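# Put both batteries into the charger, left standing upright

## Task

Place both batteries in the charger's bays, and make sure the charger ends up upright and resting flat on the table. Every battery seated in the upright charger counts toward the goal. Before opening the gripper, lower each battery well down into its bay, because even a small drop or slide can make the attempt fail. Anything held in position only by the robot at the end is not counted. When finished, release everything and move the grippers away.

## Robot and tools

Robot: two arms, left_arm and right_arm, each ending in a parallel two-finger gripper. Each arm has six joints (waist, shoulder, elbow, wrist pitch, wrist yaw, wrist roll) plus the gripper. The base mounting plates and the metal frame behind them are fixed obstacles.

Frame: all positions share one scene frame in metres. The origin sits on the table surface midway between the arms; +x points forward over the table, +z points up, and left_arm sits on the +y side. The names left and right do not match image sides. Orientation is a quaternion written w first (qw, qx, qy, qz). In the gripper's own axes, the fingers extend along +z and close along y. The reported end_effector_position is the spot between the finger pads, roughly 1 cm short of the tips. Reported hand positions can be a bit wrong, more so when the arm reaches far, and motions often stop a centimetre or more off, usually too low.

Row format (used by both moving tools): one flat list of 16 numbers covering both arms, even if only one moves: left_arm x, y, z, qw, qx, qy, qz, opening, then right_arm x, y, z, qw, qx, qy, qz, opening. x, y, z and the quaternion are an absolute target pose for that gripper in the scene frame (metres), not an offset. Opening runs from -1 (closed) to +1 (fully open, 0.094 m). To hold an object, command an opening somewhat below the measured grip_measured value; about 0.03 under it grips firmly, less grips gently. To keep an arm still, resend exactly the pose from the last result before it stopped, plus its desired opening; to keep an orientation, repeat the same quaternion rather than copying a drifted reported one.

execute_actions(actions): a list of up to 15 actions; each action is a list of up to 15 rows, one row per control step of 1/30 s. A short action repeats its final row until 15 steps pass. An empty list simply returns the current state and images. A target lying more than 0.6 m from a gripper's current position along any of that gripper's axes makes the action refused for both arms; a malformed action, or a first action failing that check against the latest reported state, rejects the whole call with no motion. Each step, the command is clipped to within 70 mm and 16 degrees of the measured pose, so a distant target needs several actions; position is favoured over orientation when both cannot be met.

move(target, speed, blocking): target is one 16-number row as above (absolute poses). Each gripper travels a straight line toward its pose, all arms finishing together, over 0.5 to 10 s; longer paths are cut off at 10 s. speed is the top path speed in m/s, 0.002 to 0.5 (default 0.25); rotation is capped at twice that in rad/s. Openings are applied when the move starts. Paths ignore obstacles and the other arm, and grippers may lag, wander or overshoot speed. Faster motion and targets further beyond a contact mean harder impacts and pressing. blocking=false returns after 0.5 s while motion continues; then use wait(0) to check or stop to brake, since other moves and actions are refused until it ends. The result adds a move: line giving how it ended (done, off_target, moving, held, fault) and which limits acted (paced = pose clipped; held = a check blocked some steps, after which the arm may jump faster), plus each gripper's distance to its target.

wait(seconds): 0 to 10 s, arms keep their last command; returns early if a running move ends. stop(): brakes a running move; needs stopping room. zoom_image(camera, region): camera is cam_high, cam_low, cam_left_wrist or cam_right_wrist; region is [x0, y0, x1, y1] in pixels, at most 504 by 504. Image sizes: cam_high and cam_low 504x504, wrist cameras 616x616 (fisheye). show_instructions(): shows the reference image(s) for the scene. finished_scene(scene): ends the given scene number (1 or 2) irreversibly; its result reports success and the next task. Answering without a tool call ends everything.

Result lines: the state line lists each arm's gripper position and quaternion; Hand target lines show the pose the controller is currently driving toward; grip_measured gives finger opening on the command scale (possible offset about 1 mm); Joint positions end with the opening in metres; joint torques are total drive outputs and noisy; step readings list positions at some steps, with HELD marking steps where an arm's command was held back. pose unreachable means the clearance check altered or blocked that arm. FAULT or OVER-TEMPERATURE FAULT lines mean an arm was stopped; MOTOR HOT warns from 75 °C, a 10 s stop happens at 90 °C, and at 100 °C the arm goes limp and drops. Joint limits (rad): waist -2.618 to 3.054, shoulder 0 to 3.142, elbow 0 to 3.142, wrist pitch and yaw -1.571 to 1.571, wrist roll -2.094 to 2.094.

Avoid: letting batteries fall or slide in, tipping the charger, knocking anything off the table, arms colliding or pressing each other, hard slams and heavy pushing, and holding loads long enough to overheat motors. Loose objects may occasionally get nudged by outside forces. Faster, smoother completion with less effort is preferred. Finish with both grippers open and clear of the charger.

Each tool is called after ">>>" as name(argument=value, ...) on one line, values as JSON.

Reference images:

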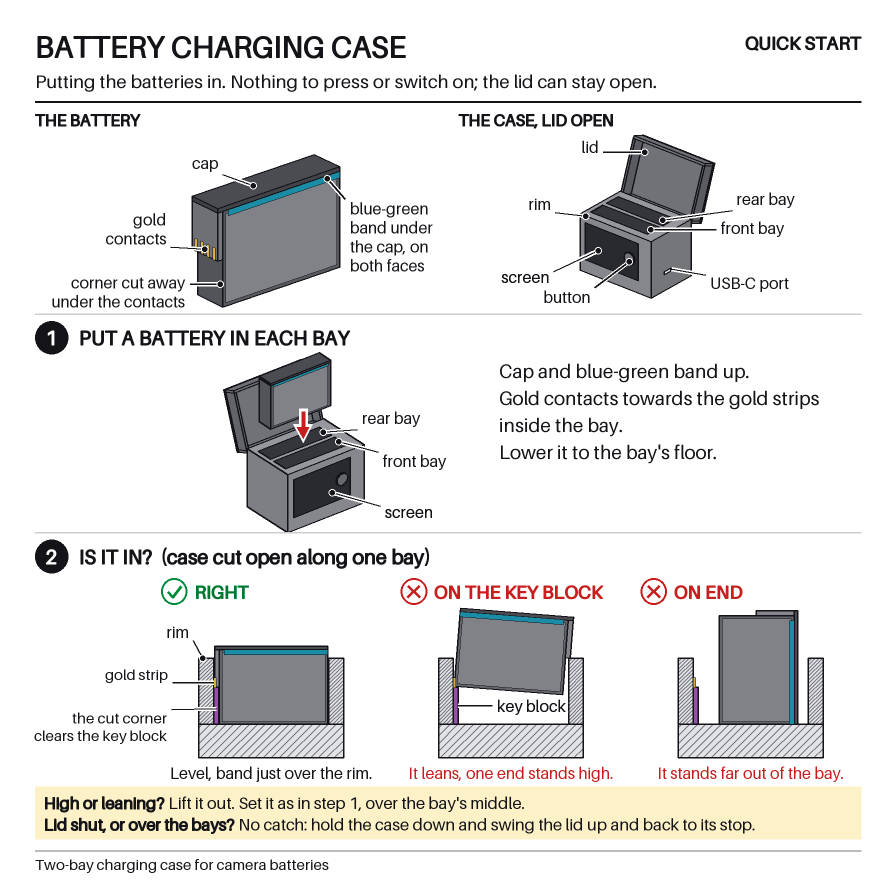

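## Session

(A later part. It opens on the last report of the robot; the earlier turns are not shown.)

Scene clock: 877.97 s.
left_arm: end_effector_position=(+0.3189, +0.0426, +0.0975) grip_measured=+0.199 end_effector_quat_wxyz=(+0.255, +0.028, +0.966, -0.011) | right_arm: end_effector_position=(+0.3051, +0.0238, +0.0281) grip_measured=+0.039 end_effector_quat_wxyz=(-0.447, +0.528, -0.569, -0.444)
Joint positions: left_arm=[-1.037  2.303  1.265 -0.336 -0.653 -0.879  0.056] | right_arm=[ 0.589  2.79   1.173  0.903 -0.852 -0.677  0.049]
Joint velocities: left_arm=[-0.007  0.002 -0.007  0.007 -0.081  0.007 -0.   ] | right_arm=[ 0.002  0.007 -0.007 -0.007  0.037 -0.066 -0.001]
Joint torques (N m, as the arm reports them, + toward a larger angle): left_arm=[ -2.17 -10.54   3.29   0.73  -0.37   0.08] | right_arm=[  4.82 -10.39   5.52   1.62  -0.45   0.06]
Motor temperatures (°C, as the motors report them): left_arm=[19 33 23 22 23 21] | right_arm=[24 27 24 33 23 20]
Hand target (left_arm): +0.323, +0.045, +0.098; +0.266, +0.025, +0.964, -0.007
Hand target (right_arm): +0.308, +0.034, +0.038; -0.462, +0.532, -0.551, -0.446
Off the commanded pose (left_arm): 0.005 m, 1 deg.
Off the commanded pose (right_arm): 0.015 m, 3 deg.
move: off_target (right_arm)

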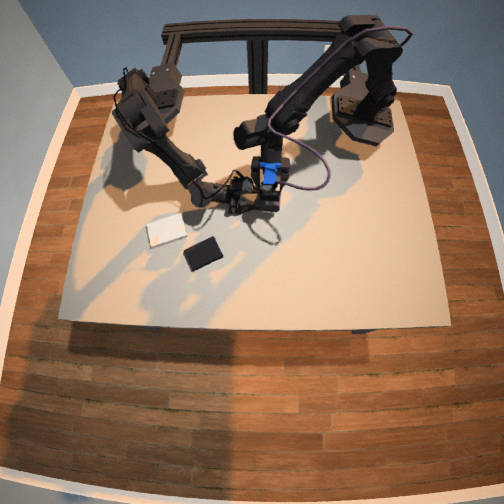

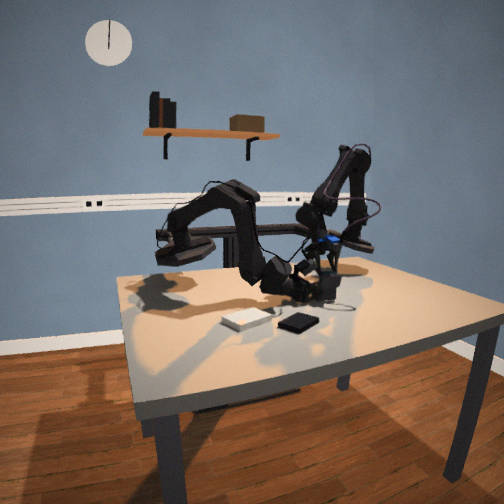

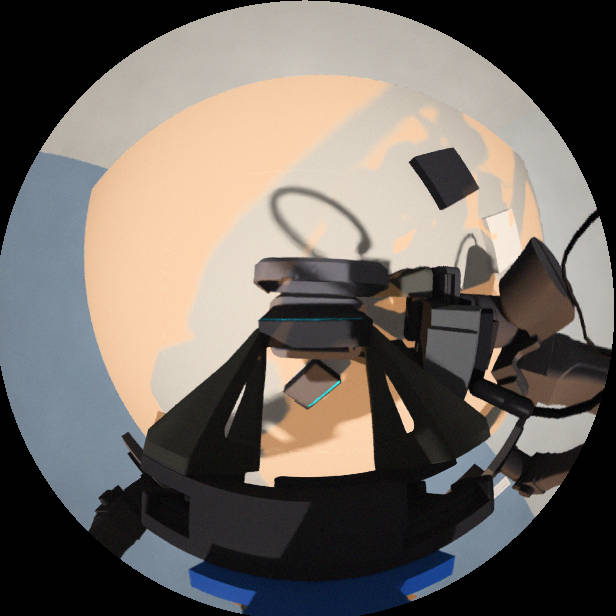

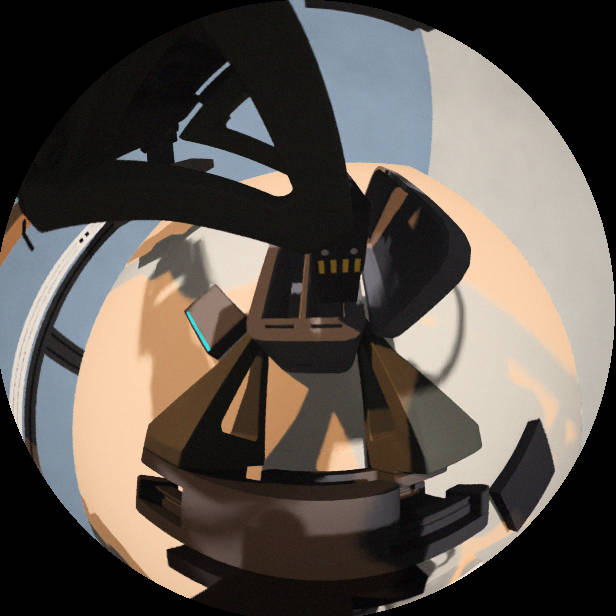

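>>> move(target=[0.323,0.045,0.160,0.266,0.0252,0.9636,-0.0070,0.17,0.308,0.034,0.038,0.4624,-0.5322,0.5510,0.4466,0.0], speed=0.06)

>>> move(target=[0.323,0.045,0.078,0.266,0.0252,0.9636,-0.0070,0.17,0.308,0.034,0.038,0.4624,-0.5322,0.5510,0.4466,0.0], speed=0.03)

>>> zoom_image(camera="cam_right_wrist", region=[200,140,440,380])

Scene clock: 891.50 s.
left_arm: end_effector_position=(+0.3170, +0.0550, +0.1376) grip_measured=+0.199 end_effector_quat_wxyz=(+0.244, +0.033, +0.969, +0.009) | right_arm: end_effector_position=(+0.3051, +0.0238, +0.0281) grip_measured=+0.039 end_effector_quat_wxyz=(-0.447, +0.528, -0.569, -0.444)
Joint positions: left_arm=[-1.052  2.211  1.319 -0.547 -0.658 -0.911  0.056] | right_arm=[ 0.589  2.79   1.173  0.903 -0.852 -0.677  0.049]
Joint velocities: left_arm=[-0.017 -0.002 -0.002  0.037 -0.051 -0.022 -0.   ] | right_arm=[-0.002  0.007  0.007 -0.066  0.022 -0.007 -0.   ]
Joint torques (N m, as the arm reports them, + toward a larger angle): left_arm=[ -3.85 -12.25   6.23   0.49  -0.37  -0.01] | right_arm=[  4.84 -10.31   5.37   1.57  -0.44   0.02]
Motor temperatures (°C, as the motors report them): left_arm=[19 33 23 22 23 21] | right_arm=[24 27 24 33 23 20]
Hand target (left_arm): +0.323, +0.045, +0.160; +0.266, +0.025, +0.964, -0.008
Hand target (right_arm): +0.308, +0.034, +0.038; -0.462, +0.532, -0.551, -0.446
Off the commanded pose (left_arm): 0.025 m, 3 deg.
Off the commanded pose (right_arm): 0.015 m, 3 deg.
move: off_target (left_arm, right_arm)

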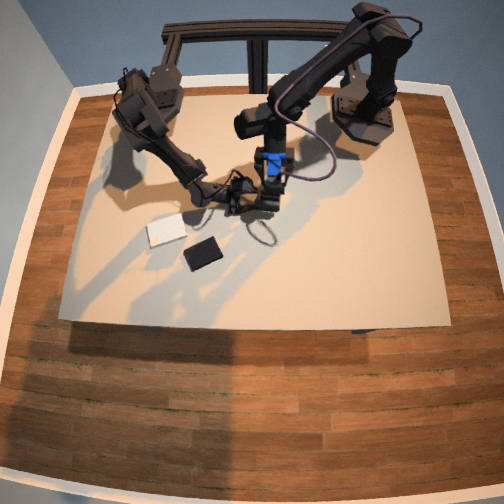

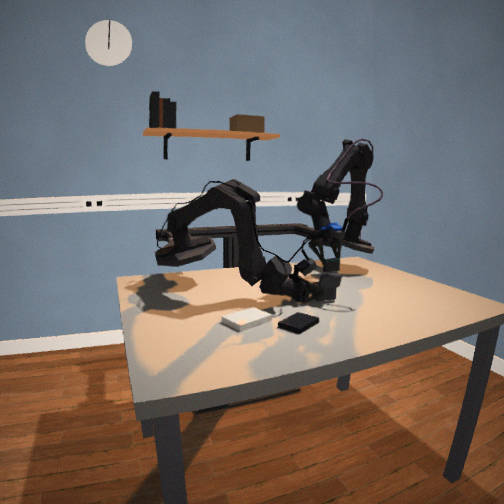

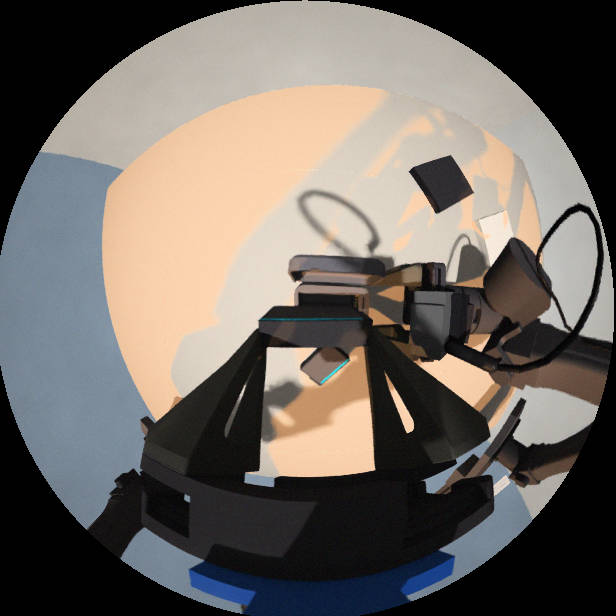

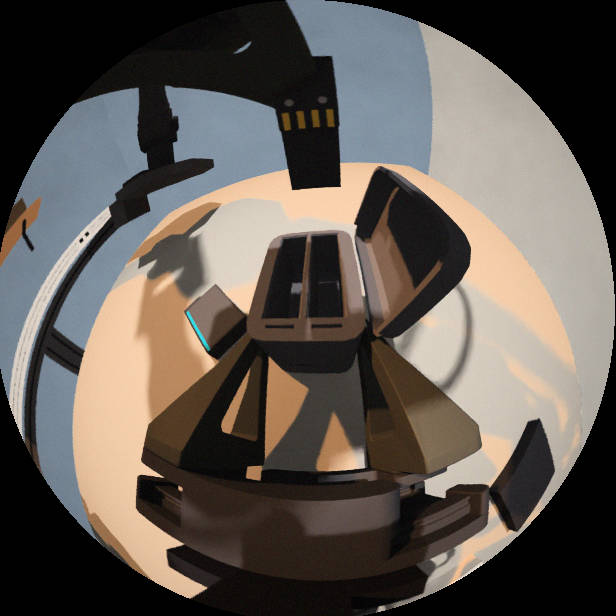

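Scene clock: 893.77 s.
left_arm: end_effector_position=(+0.3237, +0.0421, +0.0912) grip_measured=+0.199 end_effector_quat_wxyz=(+0.270, +0.025, +0.963, -0.011) | right_arm: end_effector_position=(+0.3058, +0.0238, +0.0283) grip_measured=+0.039 end_effector_quat_wxyz=(-0.447, +0.526, -0.571, -0.445)
Joint positions: left_arm=[-1.032  2.322  1.251 -0.278 -0.677 -0.865  0.056] | right_arm=[ 0.589  2.79   1.173  0.906 -0.849 -0.667  0.049]
Joint velocities: left_arm=[-0.017 -0.012  0.002 -0.037  0.022  0.081  0.001] | right_arm=[-0.007  0.002 -0.002  0.051 -0.007 -0.037 -0.001]
Joint torques (N m, as the arm reports them, + toward a larger angle): left_arm=[-1.69 -8.26  2.7   0.92 -0.15  0.07] | right_arm=[  4.69 -10.43   5.36   1.53  -0.48  -0.06]
Motor temperatures (°C, as the motors report them): left_arm=[19 33 23 22 23 21] | right_arm=[24 27 24 33 23 20]
Hand target (left_arm): +0.322, +0.046, +0.078; +0.265, +0.025, +0.964, -0.007
Hand target (right_arm): +0.308, +0.034, +0.038; -0.462, +0.532, -0.551, -0.446
Off the commanded pose (left_arm): 0.014 m, 1 deg.
Off the commanded pose (right_arm): 0.014 m, 3 deg.
move: off_target (left_arm, right_arm)

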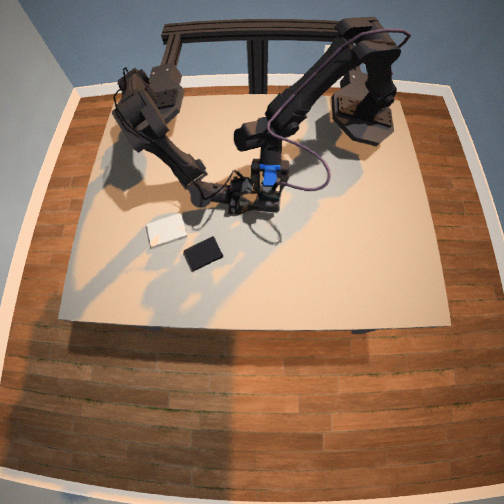

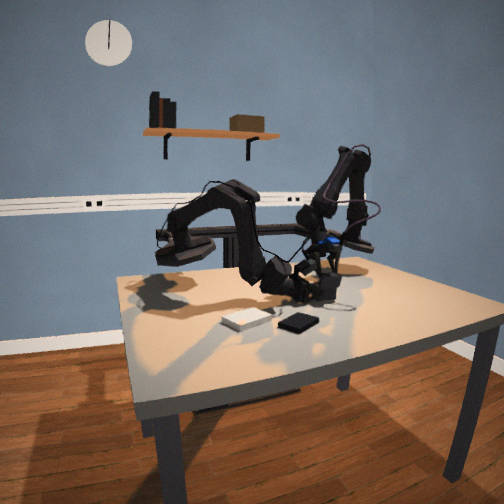

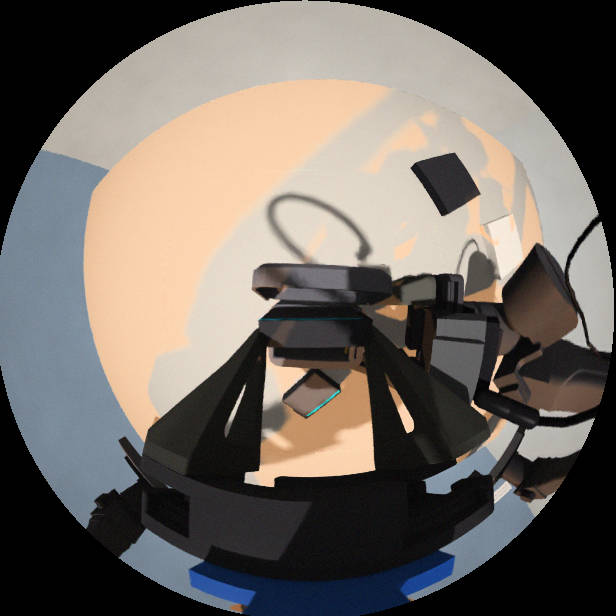

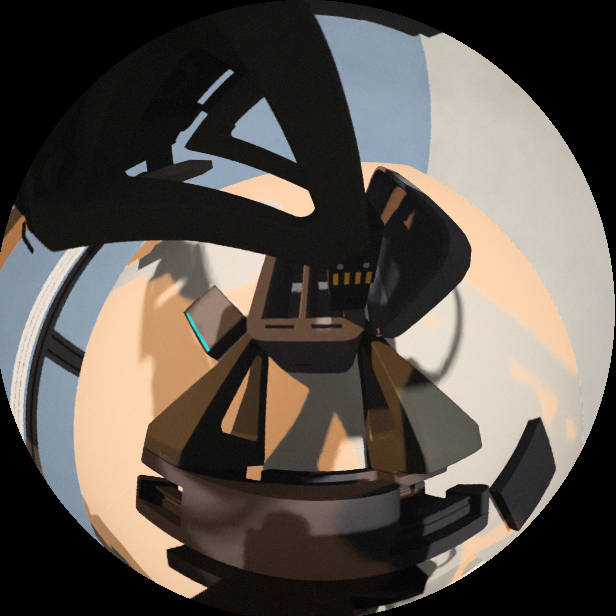

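Region (200, 140, 440, 380) of cam_right_wrist's 616x616 image, scaled by 2.100, with more detail than that image has.

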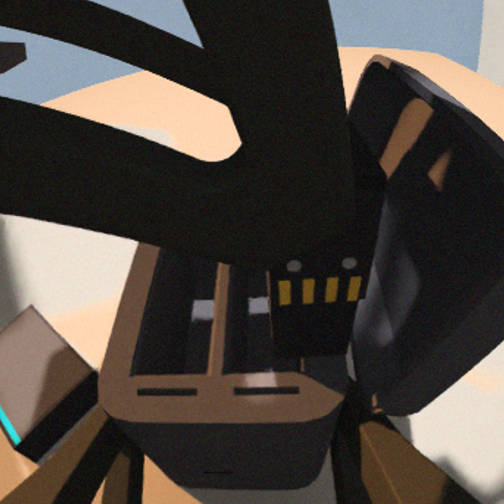

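>>> move(target=[0.320,0.045,0.160,0.266,0.0252,0.9636,-0.0070,0.17,0.308,0.034,0.038,0.4624,-0.5322,0.5510,0.4466,0.0], speed=0.06)

>>> move(target=[0.320,0.045,0.098,0.266,0.0252,0.9636,-0.0070,0.17,0.308,0.034,0.038,0.4624,-0.5322,0.5510,0.4466,0.0], speed=0.03)

>>> zoom_image(camera="cam_right_wrist", region=[200,140,440,380])

>>> zoom_image(camera="cam_left_wrist", region=[200,190,440,400])

Scene clock: 905.47 s.
left_arm: end_effector_position=(+0.3153, +0.0559, +0.1384) grip_measured=+0.199 end_effector_quat_wxyz=(+0.248, +0.032, +0.968, +0.012) | right_arm: end_effector_position=(+0.3063, +0.0236, +0.0283) grip_measured=+0.039 end_effector_quat_wxyz=(-0.447, +0.525, -0.572, -0.444)
Joint positions: left_arm=[-1.059  2.209  1.314 -0.549 -0.669 -0.919  0.056] | right_arm=[ 0.588  2.79   1.173  0.907 -0.848 -0.666  0.049]
Joint velocities: left_arm=[-0.007  0.007  0.002 -0.022 -0.051 -0.022 -0.   ] | right_arm=[-0.017  0.007 -0.012 -0.022 -0.007  0.022  0.   ]
Joint torques (N m, as the arm reports them, + toward a larger angle): left_arm=[ -3.88 -12.32   6.23   0.44  -0.32  -0.06] | right_arm=[  4.78 -10.3    5.44   1.55  -0.5   -0.06]
Motor temperatures (°C, as the motors report them): left_arm=[19 32 23 22 23 21] | right_arm=[24 27 24 33 23 20]
Hand target (left_arm): +0.320, +0.045, +0.160; +0.266, +0.025, +0.964, -0.008
Hand target (right_arm): +0.308, +0.034, +0.038; -0.462, +0.532, -0.551, -0.446
Off the commanded pose (left_arm): 0.025 m, 3 deg.
Off the commanded pose (right_arm): 0.014 m, 3 deg.
move: off_target (left_arm, right_arm)

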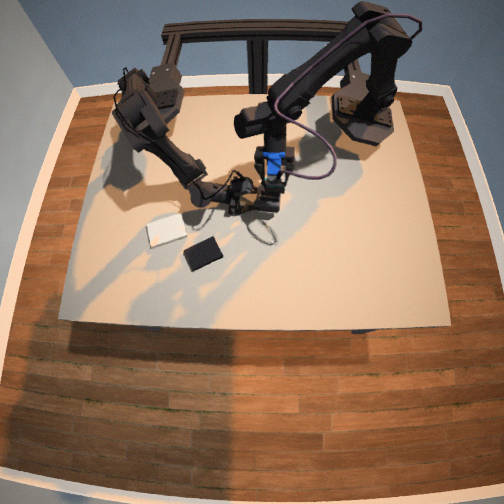

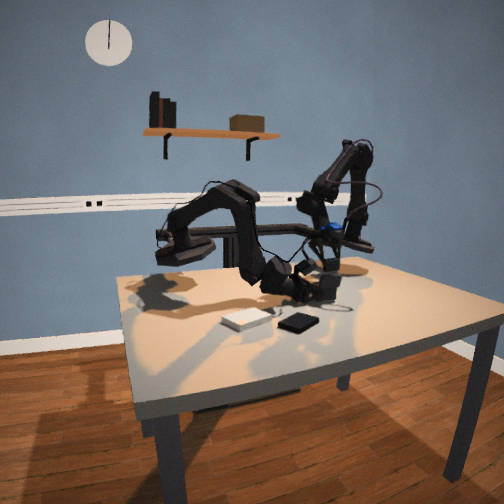

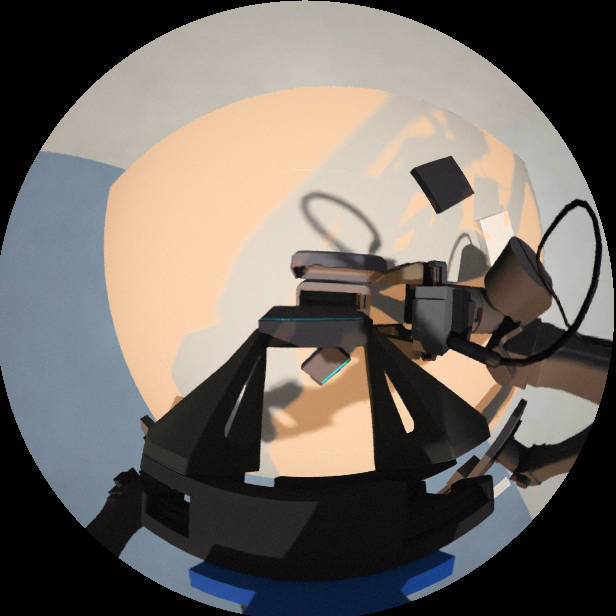

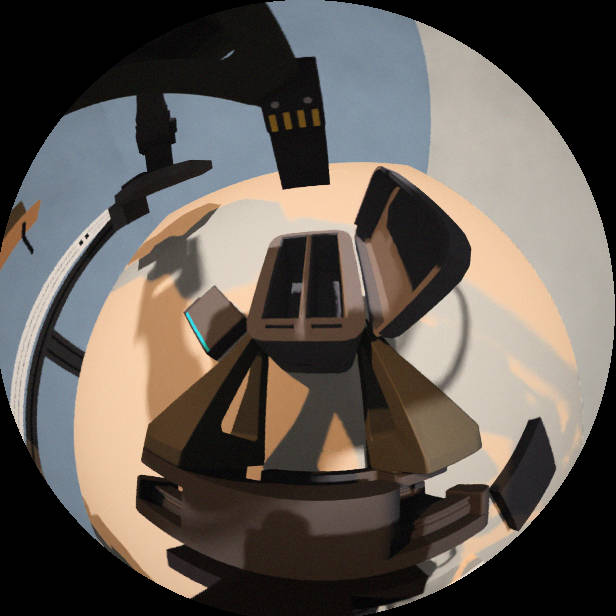

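Scene clock: 907.17 s.
left_arm: end_effector_position=(+0.3167, +0.0433, +0.0979) grip_measured=+0.199 end_effector_quat_wxyz=(+0.258, +0.027, +0.966, -0.008) | right_arm: end_effector_position=(+0.3063, +0.0236, +0.0282) grip_measured=+0.039 end_effector_quat_wxyz=(-0.447, +0.525, -0.572, -0.444)
Joint positions: left_arm=[-1.044  2.301  1.259 -0.337 -0.662 -0.887  0.056] | right_arm=[ 0.588  2.79   1.173  0.907 -0.848 -0.666  0.049]
Joint velocities: left_arm=[-0.017 -0.002 -0.002  0.037 -0.007 -0.037 -0.   ] | right_arm=[ 0.007 -0.012  0.012  0.007  0.022  0.051 -0.001]
Joint torques (N m, as the arm reports them, + toward a larger angle): left_arm=[ -2.14 -10.4    3.38   0.74  -0.31   0.1 ] | right_arm=[  4.75 -10.41   5.53   1.54  -0.5   -0.04]
Motor temperatures (°C, as the motors report them): left_arm=[19 32 23 22 23 21] | right_arm=[24 27 24 33 23 20]
Hand target (left_arm): +0.320, +0.045, +0.098; +0.265, +0.025, +0.964, -0.007
Hand target (right_arm): +0.308, +0.034, +0.038; -0.462, +0.532, -0.551, -0.446
Off the commanded pose (left_arm): 0.004 m, 1 deg.
Off the commanded pose (right_arm): 0.014 m, 3 deg.
move: off_target (right_arm)

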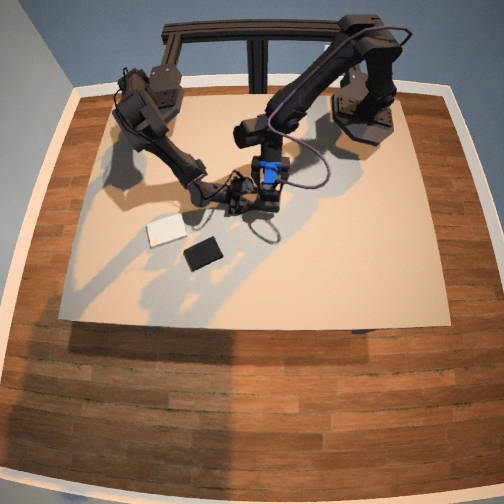

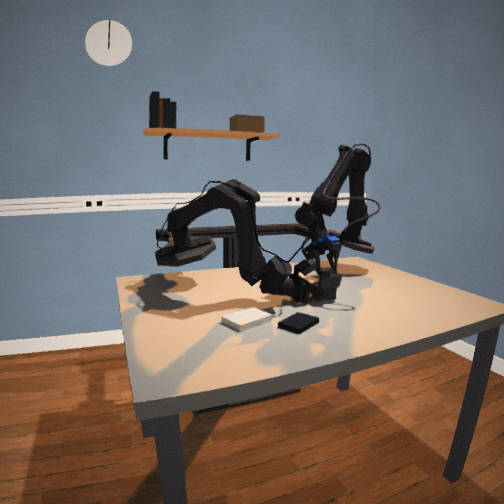

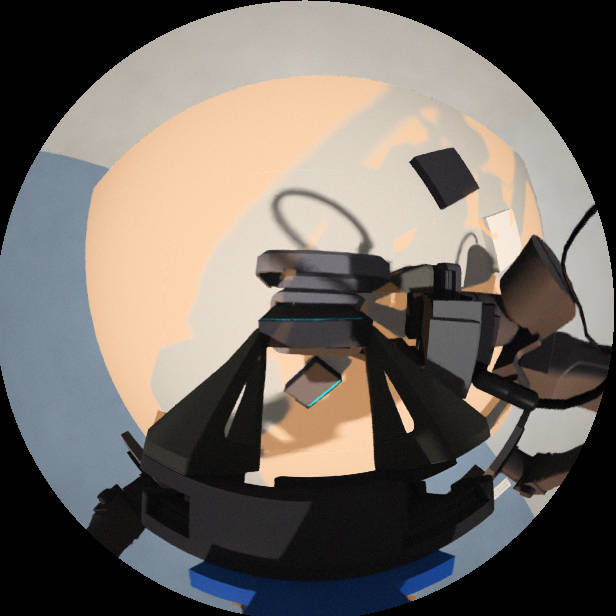

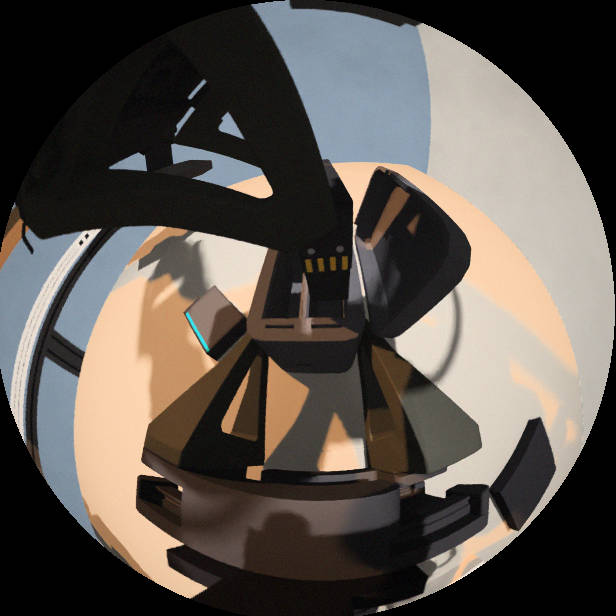

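Region (200, 140, 440, 380) of cam_right_wrist's 616x616 image, scaled by 2.100, with more detail than that image has.

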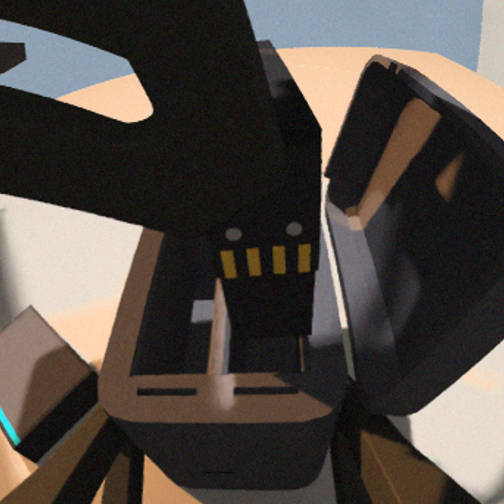

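Region (200, 190, 440, 400) of cam_left_wrist's 616x616 image, scaled by 2.100, with more detail than that image has; it fills the top 441 rows of this view, and the rest is white.

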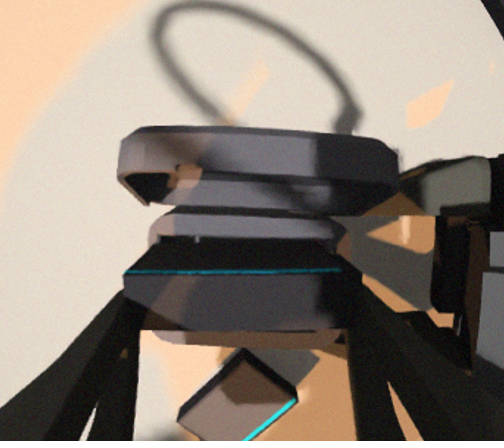

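>>> move(target=[0.320,0.044,0.160,0.266,0.0252,0.9636,-0.0070,0.17,0.308,0.034,0.038,0.4624,-0.5322,0.5510,0.4466,0.0], speed=0.06)

>>> move(target=[0.320,0.044,0.078,0.266,0.0252,0.9636,-0.0070,0.17,0.308,0.034,0.038,0.4624,-0.5322,0.5510,0.4466,0.0], speed=0.03)

>>> zoom_image(camera="cam_right_wrist", region=[200,140,440,380])

Scene clock: 912.87 s.
left_arm: end_effector_position=(+0.3139, +0.0541, +0.1376) grip_measured=+0.199 end_effector_quat_wxyz=(+0.244, +0.033, +0.969, +0.009) | right_arm: end_effector_position=(+0.3063, +0.0236, +0.0282) grip_measured=+0.039 end_effector_quat_wxyz=(-0.447, +0.525, -0.572, -0.444)
Joint positions: left_arm=[-1.06   2.212  1.318 -0.551 -0.66  -0.921  0.056] | right_arm=[ 0.588  2.79   1.173  0.907 -0.848 -0.666  0.049]
Joint velocities: left_arm=[-0.007  0.012  0.007 -0.037  0.051  0.022  0.   ] | right_arm=[ 0.012 -0.002  0.002  0.007 -0.066 -0.066  0.   ]
Joint torques (N m, as the arm reports them, + toward a larger angle): left_arm=[ -3.88 -12.35   6.2    0.44  -0.39  -0.05] | right_arm=[  4.82 -10.28   5.48   1.54  -0.47  -0.02]
Motor temperatures (°C, as the motors report them): left_arm=[19 33 23 22 23 21] | right_arm=[24 27 24 33 23 20]
Hand target (left_arm): +0.320, +0.044, +0.160; +0.266, +0.025, +0.964, -0.008
Hand target (right_arm): +0.308, +0.034, +0.038; -0.462, +0.532, -0.551, -0.446
Off the commanded pose (left_arm): 0.025 m, 3 deg.
Off the commanded pose (right_arm): 0.014 m, 3 deg.
move: off_target (left_arm, right_arm)

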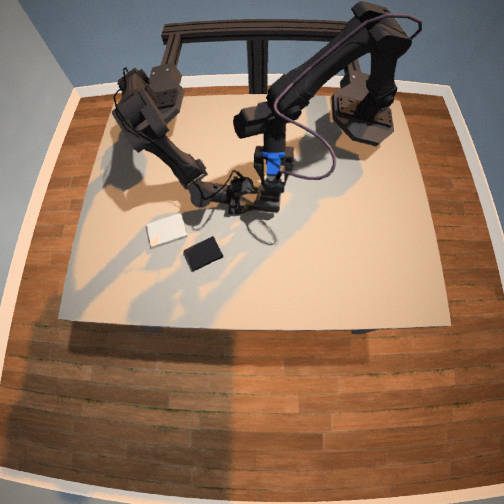

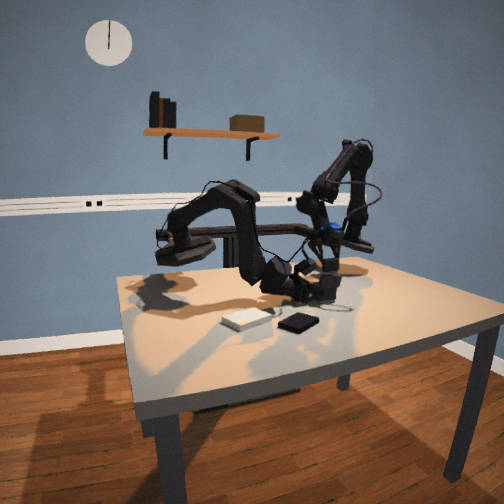

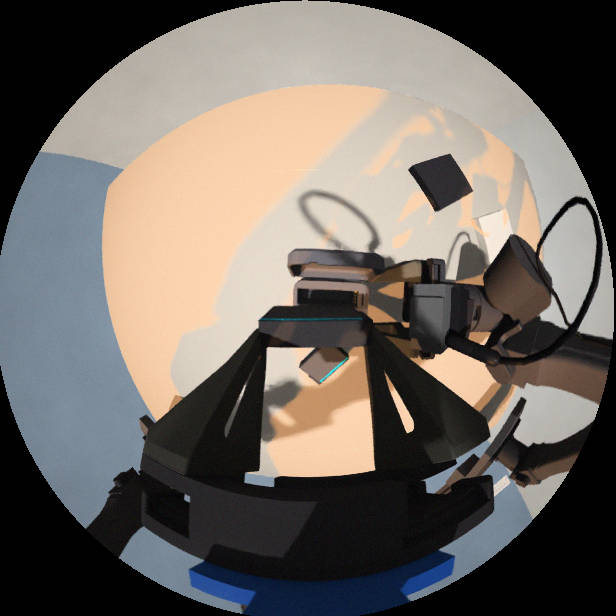

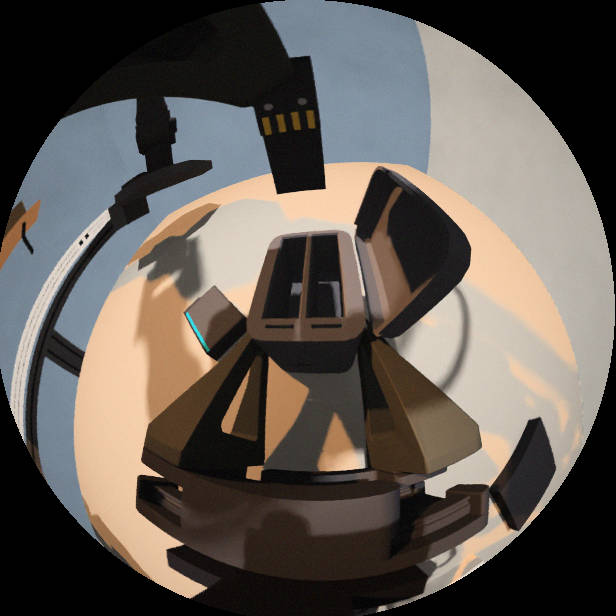

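Scene clock: 915.13 s.
left_arm: end_effector_position=(+0.3184, +0.0428, +0.0899) grip_measured=+0.199 end_effector_quat_wxyz=(+0.264, +0.035, +0.964, -0.005) | right_arm: end_effector_position=(+0.3064, +0.0236, +0.0283) grip_measured=+0.039 end_effector_quat_wxyz=(-0.447, +0.525, -0.572, -0.444)
Joint positions: left_arm=[-1.04   2.323  1.25  -0.297 -0.673 -0.862  0.056] | right_arm=[ 0.588  2.79   1.173  0.908 -0.848 -0.666  0.049]
Joint velocities: left_arm=[-0.017  0.002 -0.002  0.022  0.037  0.037  0.   ] | right_arm=[ 0.002 -0.002  0.007 -0.007 -0.022 -0.022  0.   ]
Joint torques (N m, as the arm reports them, + toward a larger angle): left_arm=[-1.63 -8.09  2.84  1.01 -0.21 -0.07] | right_arm=[  4.75 -10.37   5.54   1.57  -0.52  -0.06]
Motor temperatures (°C, as the motors report them): left_arm=[19 33 23 22 23 21] | right_arm=[24 27 24 33 23 20]
Hand target (left_arm): +0.320, +0.045, +0.078; +0.265, +0.025, +0.964, -0.007
Hand target (right_arm): +0.308, +0.034, +0.038; -0.462, +0.532, -0.551, -0.446
Off the commanded pose (left_arm): 0.012 m, 1 deg.
Off the commanded pose (right_arm): 0.014 m, 3 deg.
move: off_target (left_arm, right_arm)

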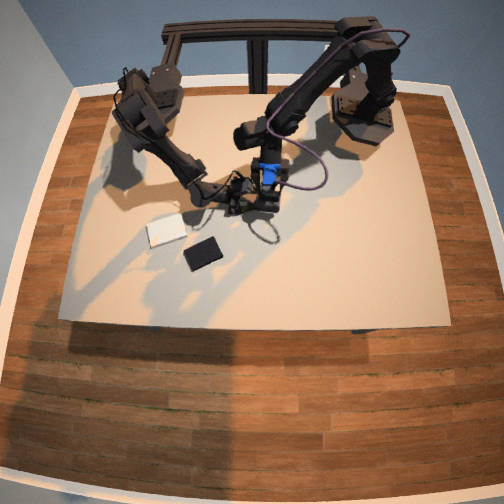

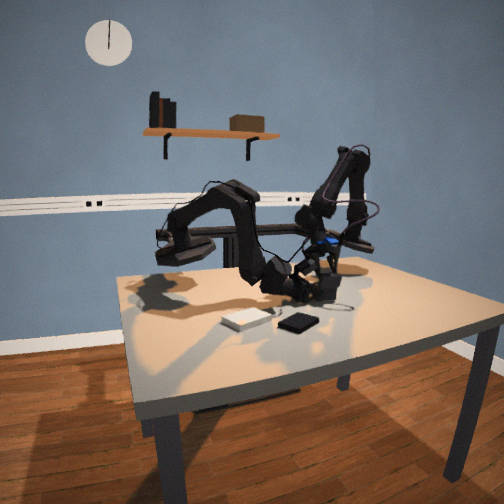

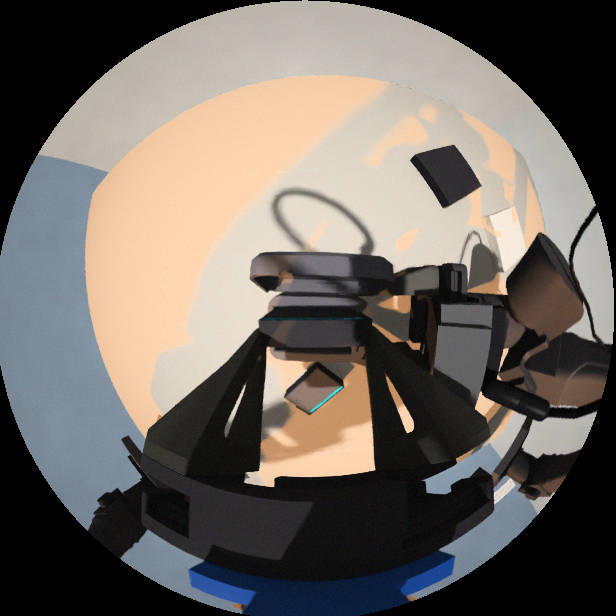

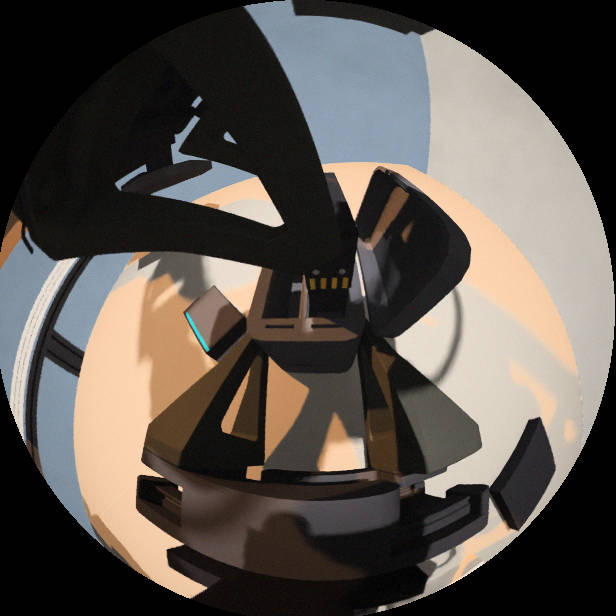

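Region (200, 140, 440, 380) of cam_right_wrist's 616x616 image, scaled by 2.100, with more detail than that image has.

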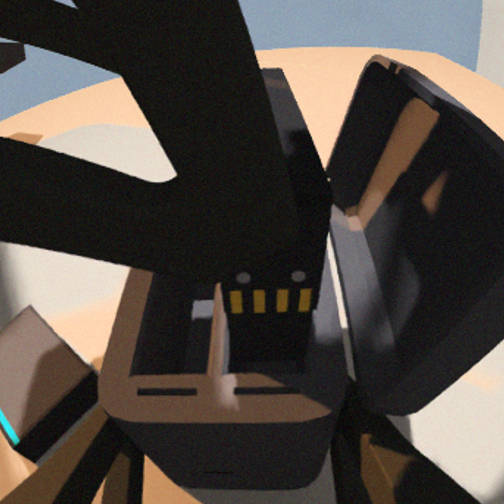

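>>> execute_actions(actions=[])

>>> zoom_image(camera="cam_left_wrist", region=[150, 150, 470, 420])

>>> zoom_image(camera="cam_right_wrist", region=[100, 60, 500, 400])

Scene clock: 929.17 s.
left_arm: end_effector_position=(+0.3185, +0.0427, +0.0899) grip_measured=+0.199 end_effector_quat_wxyz=(+0.264, +0.036, +0.964, -0.005) | right_arm: end_effector_position=(+0.3064, +0.0236, +0.0283) grip_measured=+0.039 end_effector_quat_wxyz=(-0.447, +0.525, -0.572, -0.444)
Joint positions: left_arm=[-1.04   2.323  1.25  -0.295 -0.673 -0.859  0.056] | right_arm=[ 0.588  2.79   1.173  0.908 -0.848 -0.666  0.049]
Joint velocities: left_arm=[-0.012  0.012  0.002 -0.022 -0.022  0.007  0.002] | right_arm=[ 0.002 -0.007 -0.012 -0.022 -0.007 -0.007 -0.001]
Joint torques (N m, as the arm reports them, + toward a larger angle): left_arm=[-1.69 -8.15  2.85  1.03 -0.23 -0.07] | right_arm=[  4.81 -10.28   5.46   1.55  -0.52  -0.04]
Motor temperatures (°C, as the motors report them): left_arm=[19 32 23 23 23 21] | right_arm=[24 27 24 34 23 20]
Hand target (left_arm): +0.320, +0.045, +0.078; +0.265, +0.025, +0.964, -0.007
Hand target (right_arm): +0.308, +0.034, +0.038; -0.462, +0.532, -0.551, -0.446
Off the commanded pose (left_arm): 0.012 m, 1 deg.
Off the commanded pose (right_arm): 0.014 m, 3 deg.

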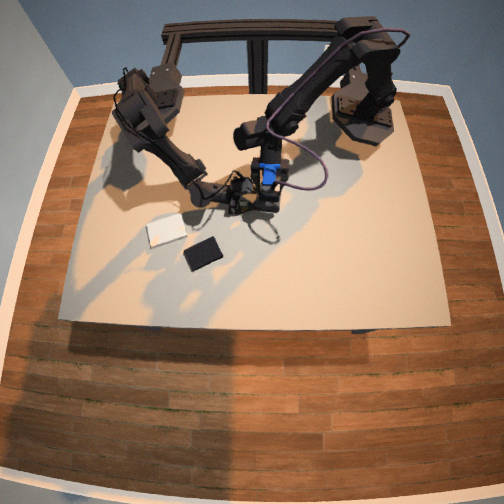

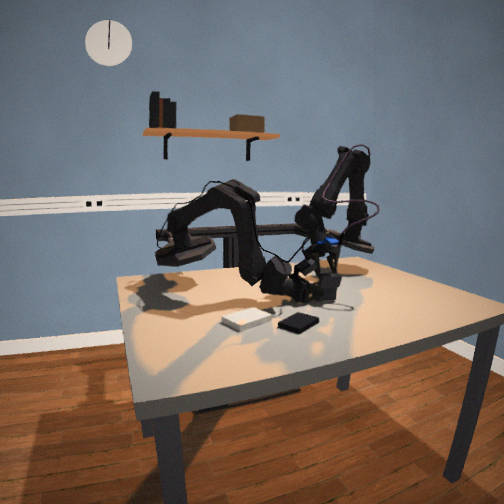

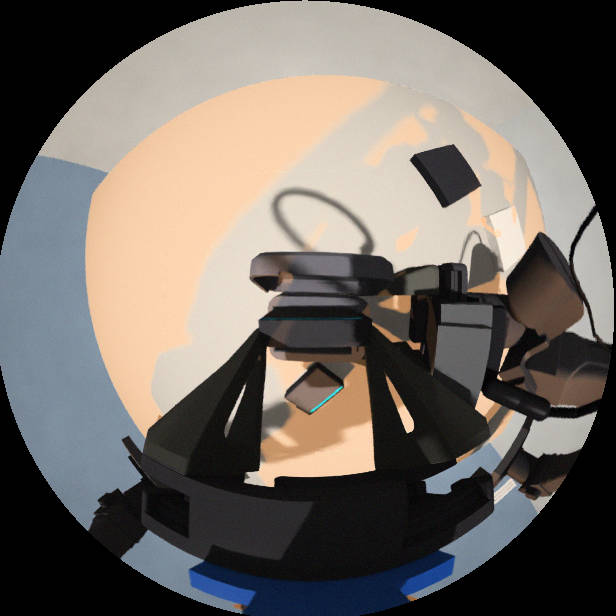

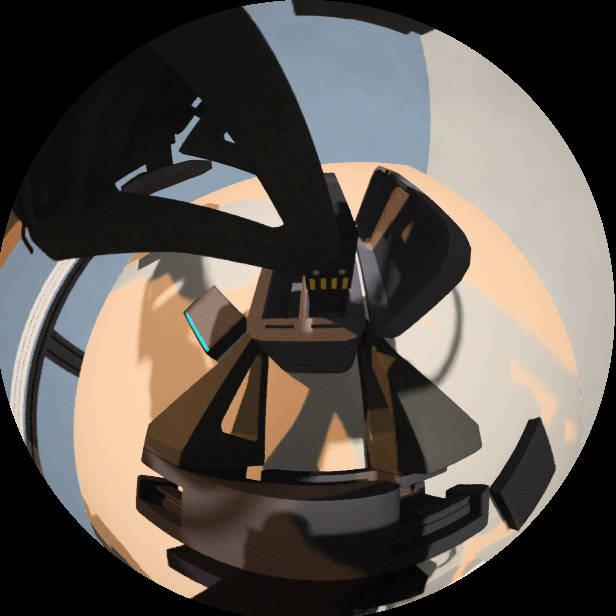

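Region (150, 150, 470, 420) of cam_left_wrist's 616x616 image, scaled by 1.575, with more detail than that image has; it fills the top 425 rows of this view, and the rest is white.

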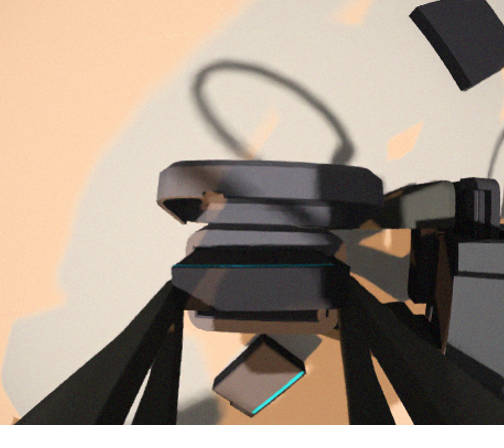

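Region (100, 60, 500, 400) of cam_right_wrist's 616x616 image, scaled by 1.260, with more detail than that image has; it fills the top 428 rows of this view, and the rest is white.

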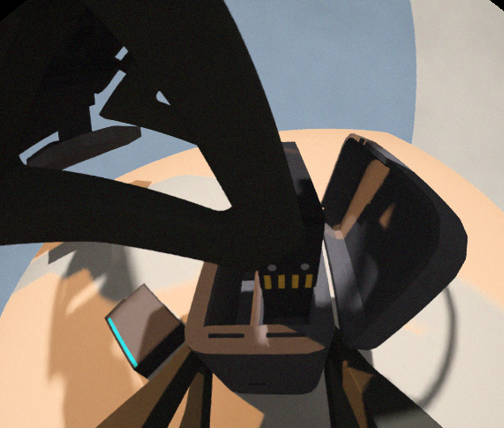

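>>> zoom_image(camera="cam_right_wrist", region=[230, 220, 390, 350])

>>> zoom_image(camera="cam_left_wrist", region=[240, 270, 400, 380])

Region (230, 220, 390, 350) of cam_right_wrist's 616x616 image, scaled by 3.150, with more detail than that image has; it fills the top 410 rows of this view, and the rest is white.

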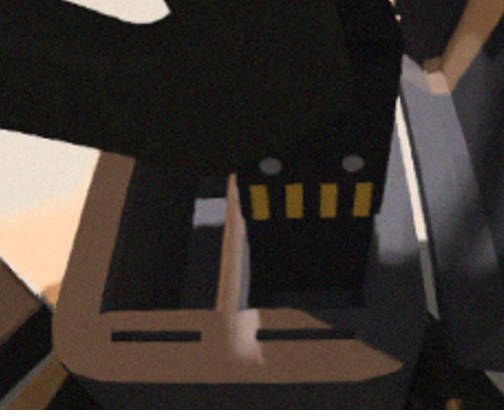

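Region (240, 270, 400, 380) of cam_left_wrist's 616x616 image, scaled by 3.150, with more detail than that image has; it fills the top 346 rows of this view, and the rest is white.

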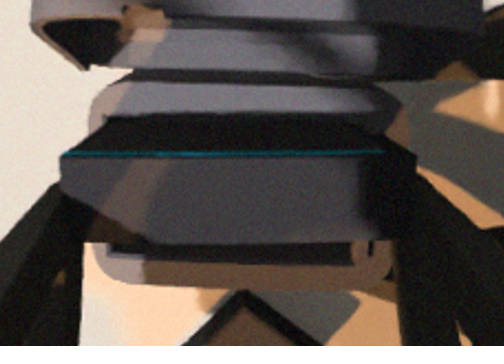

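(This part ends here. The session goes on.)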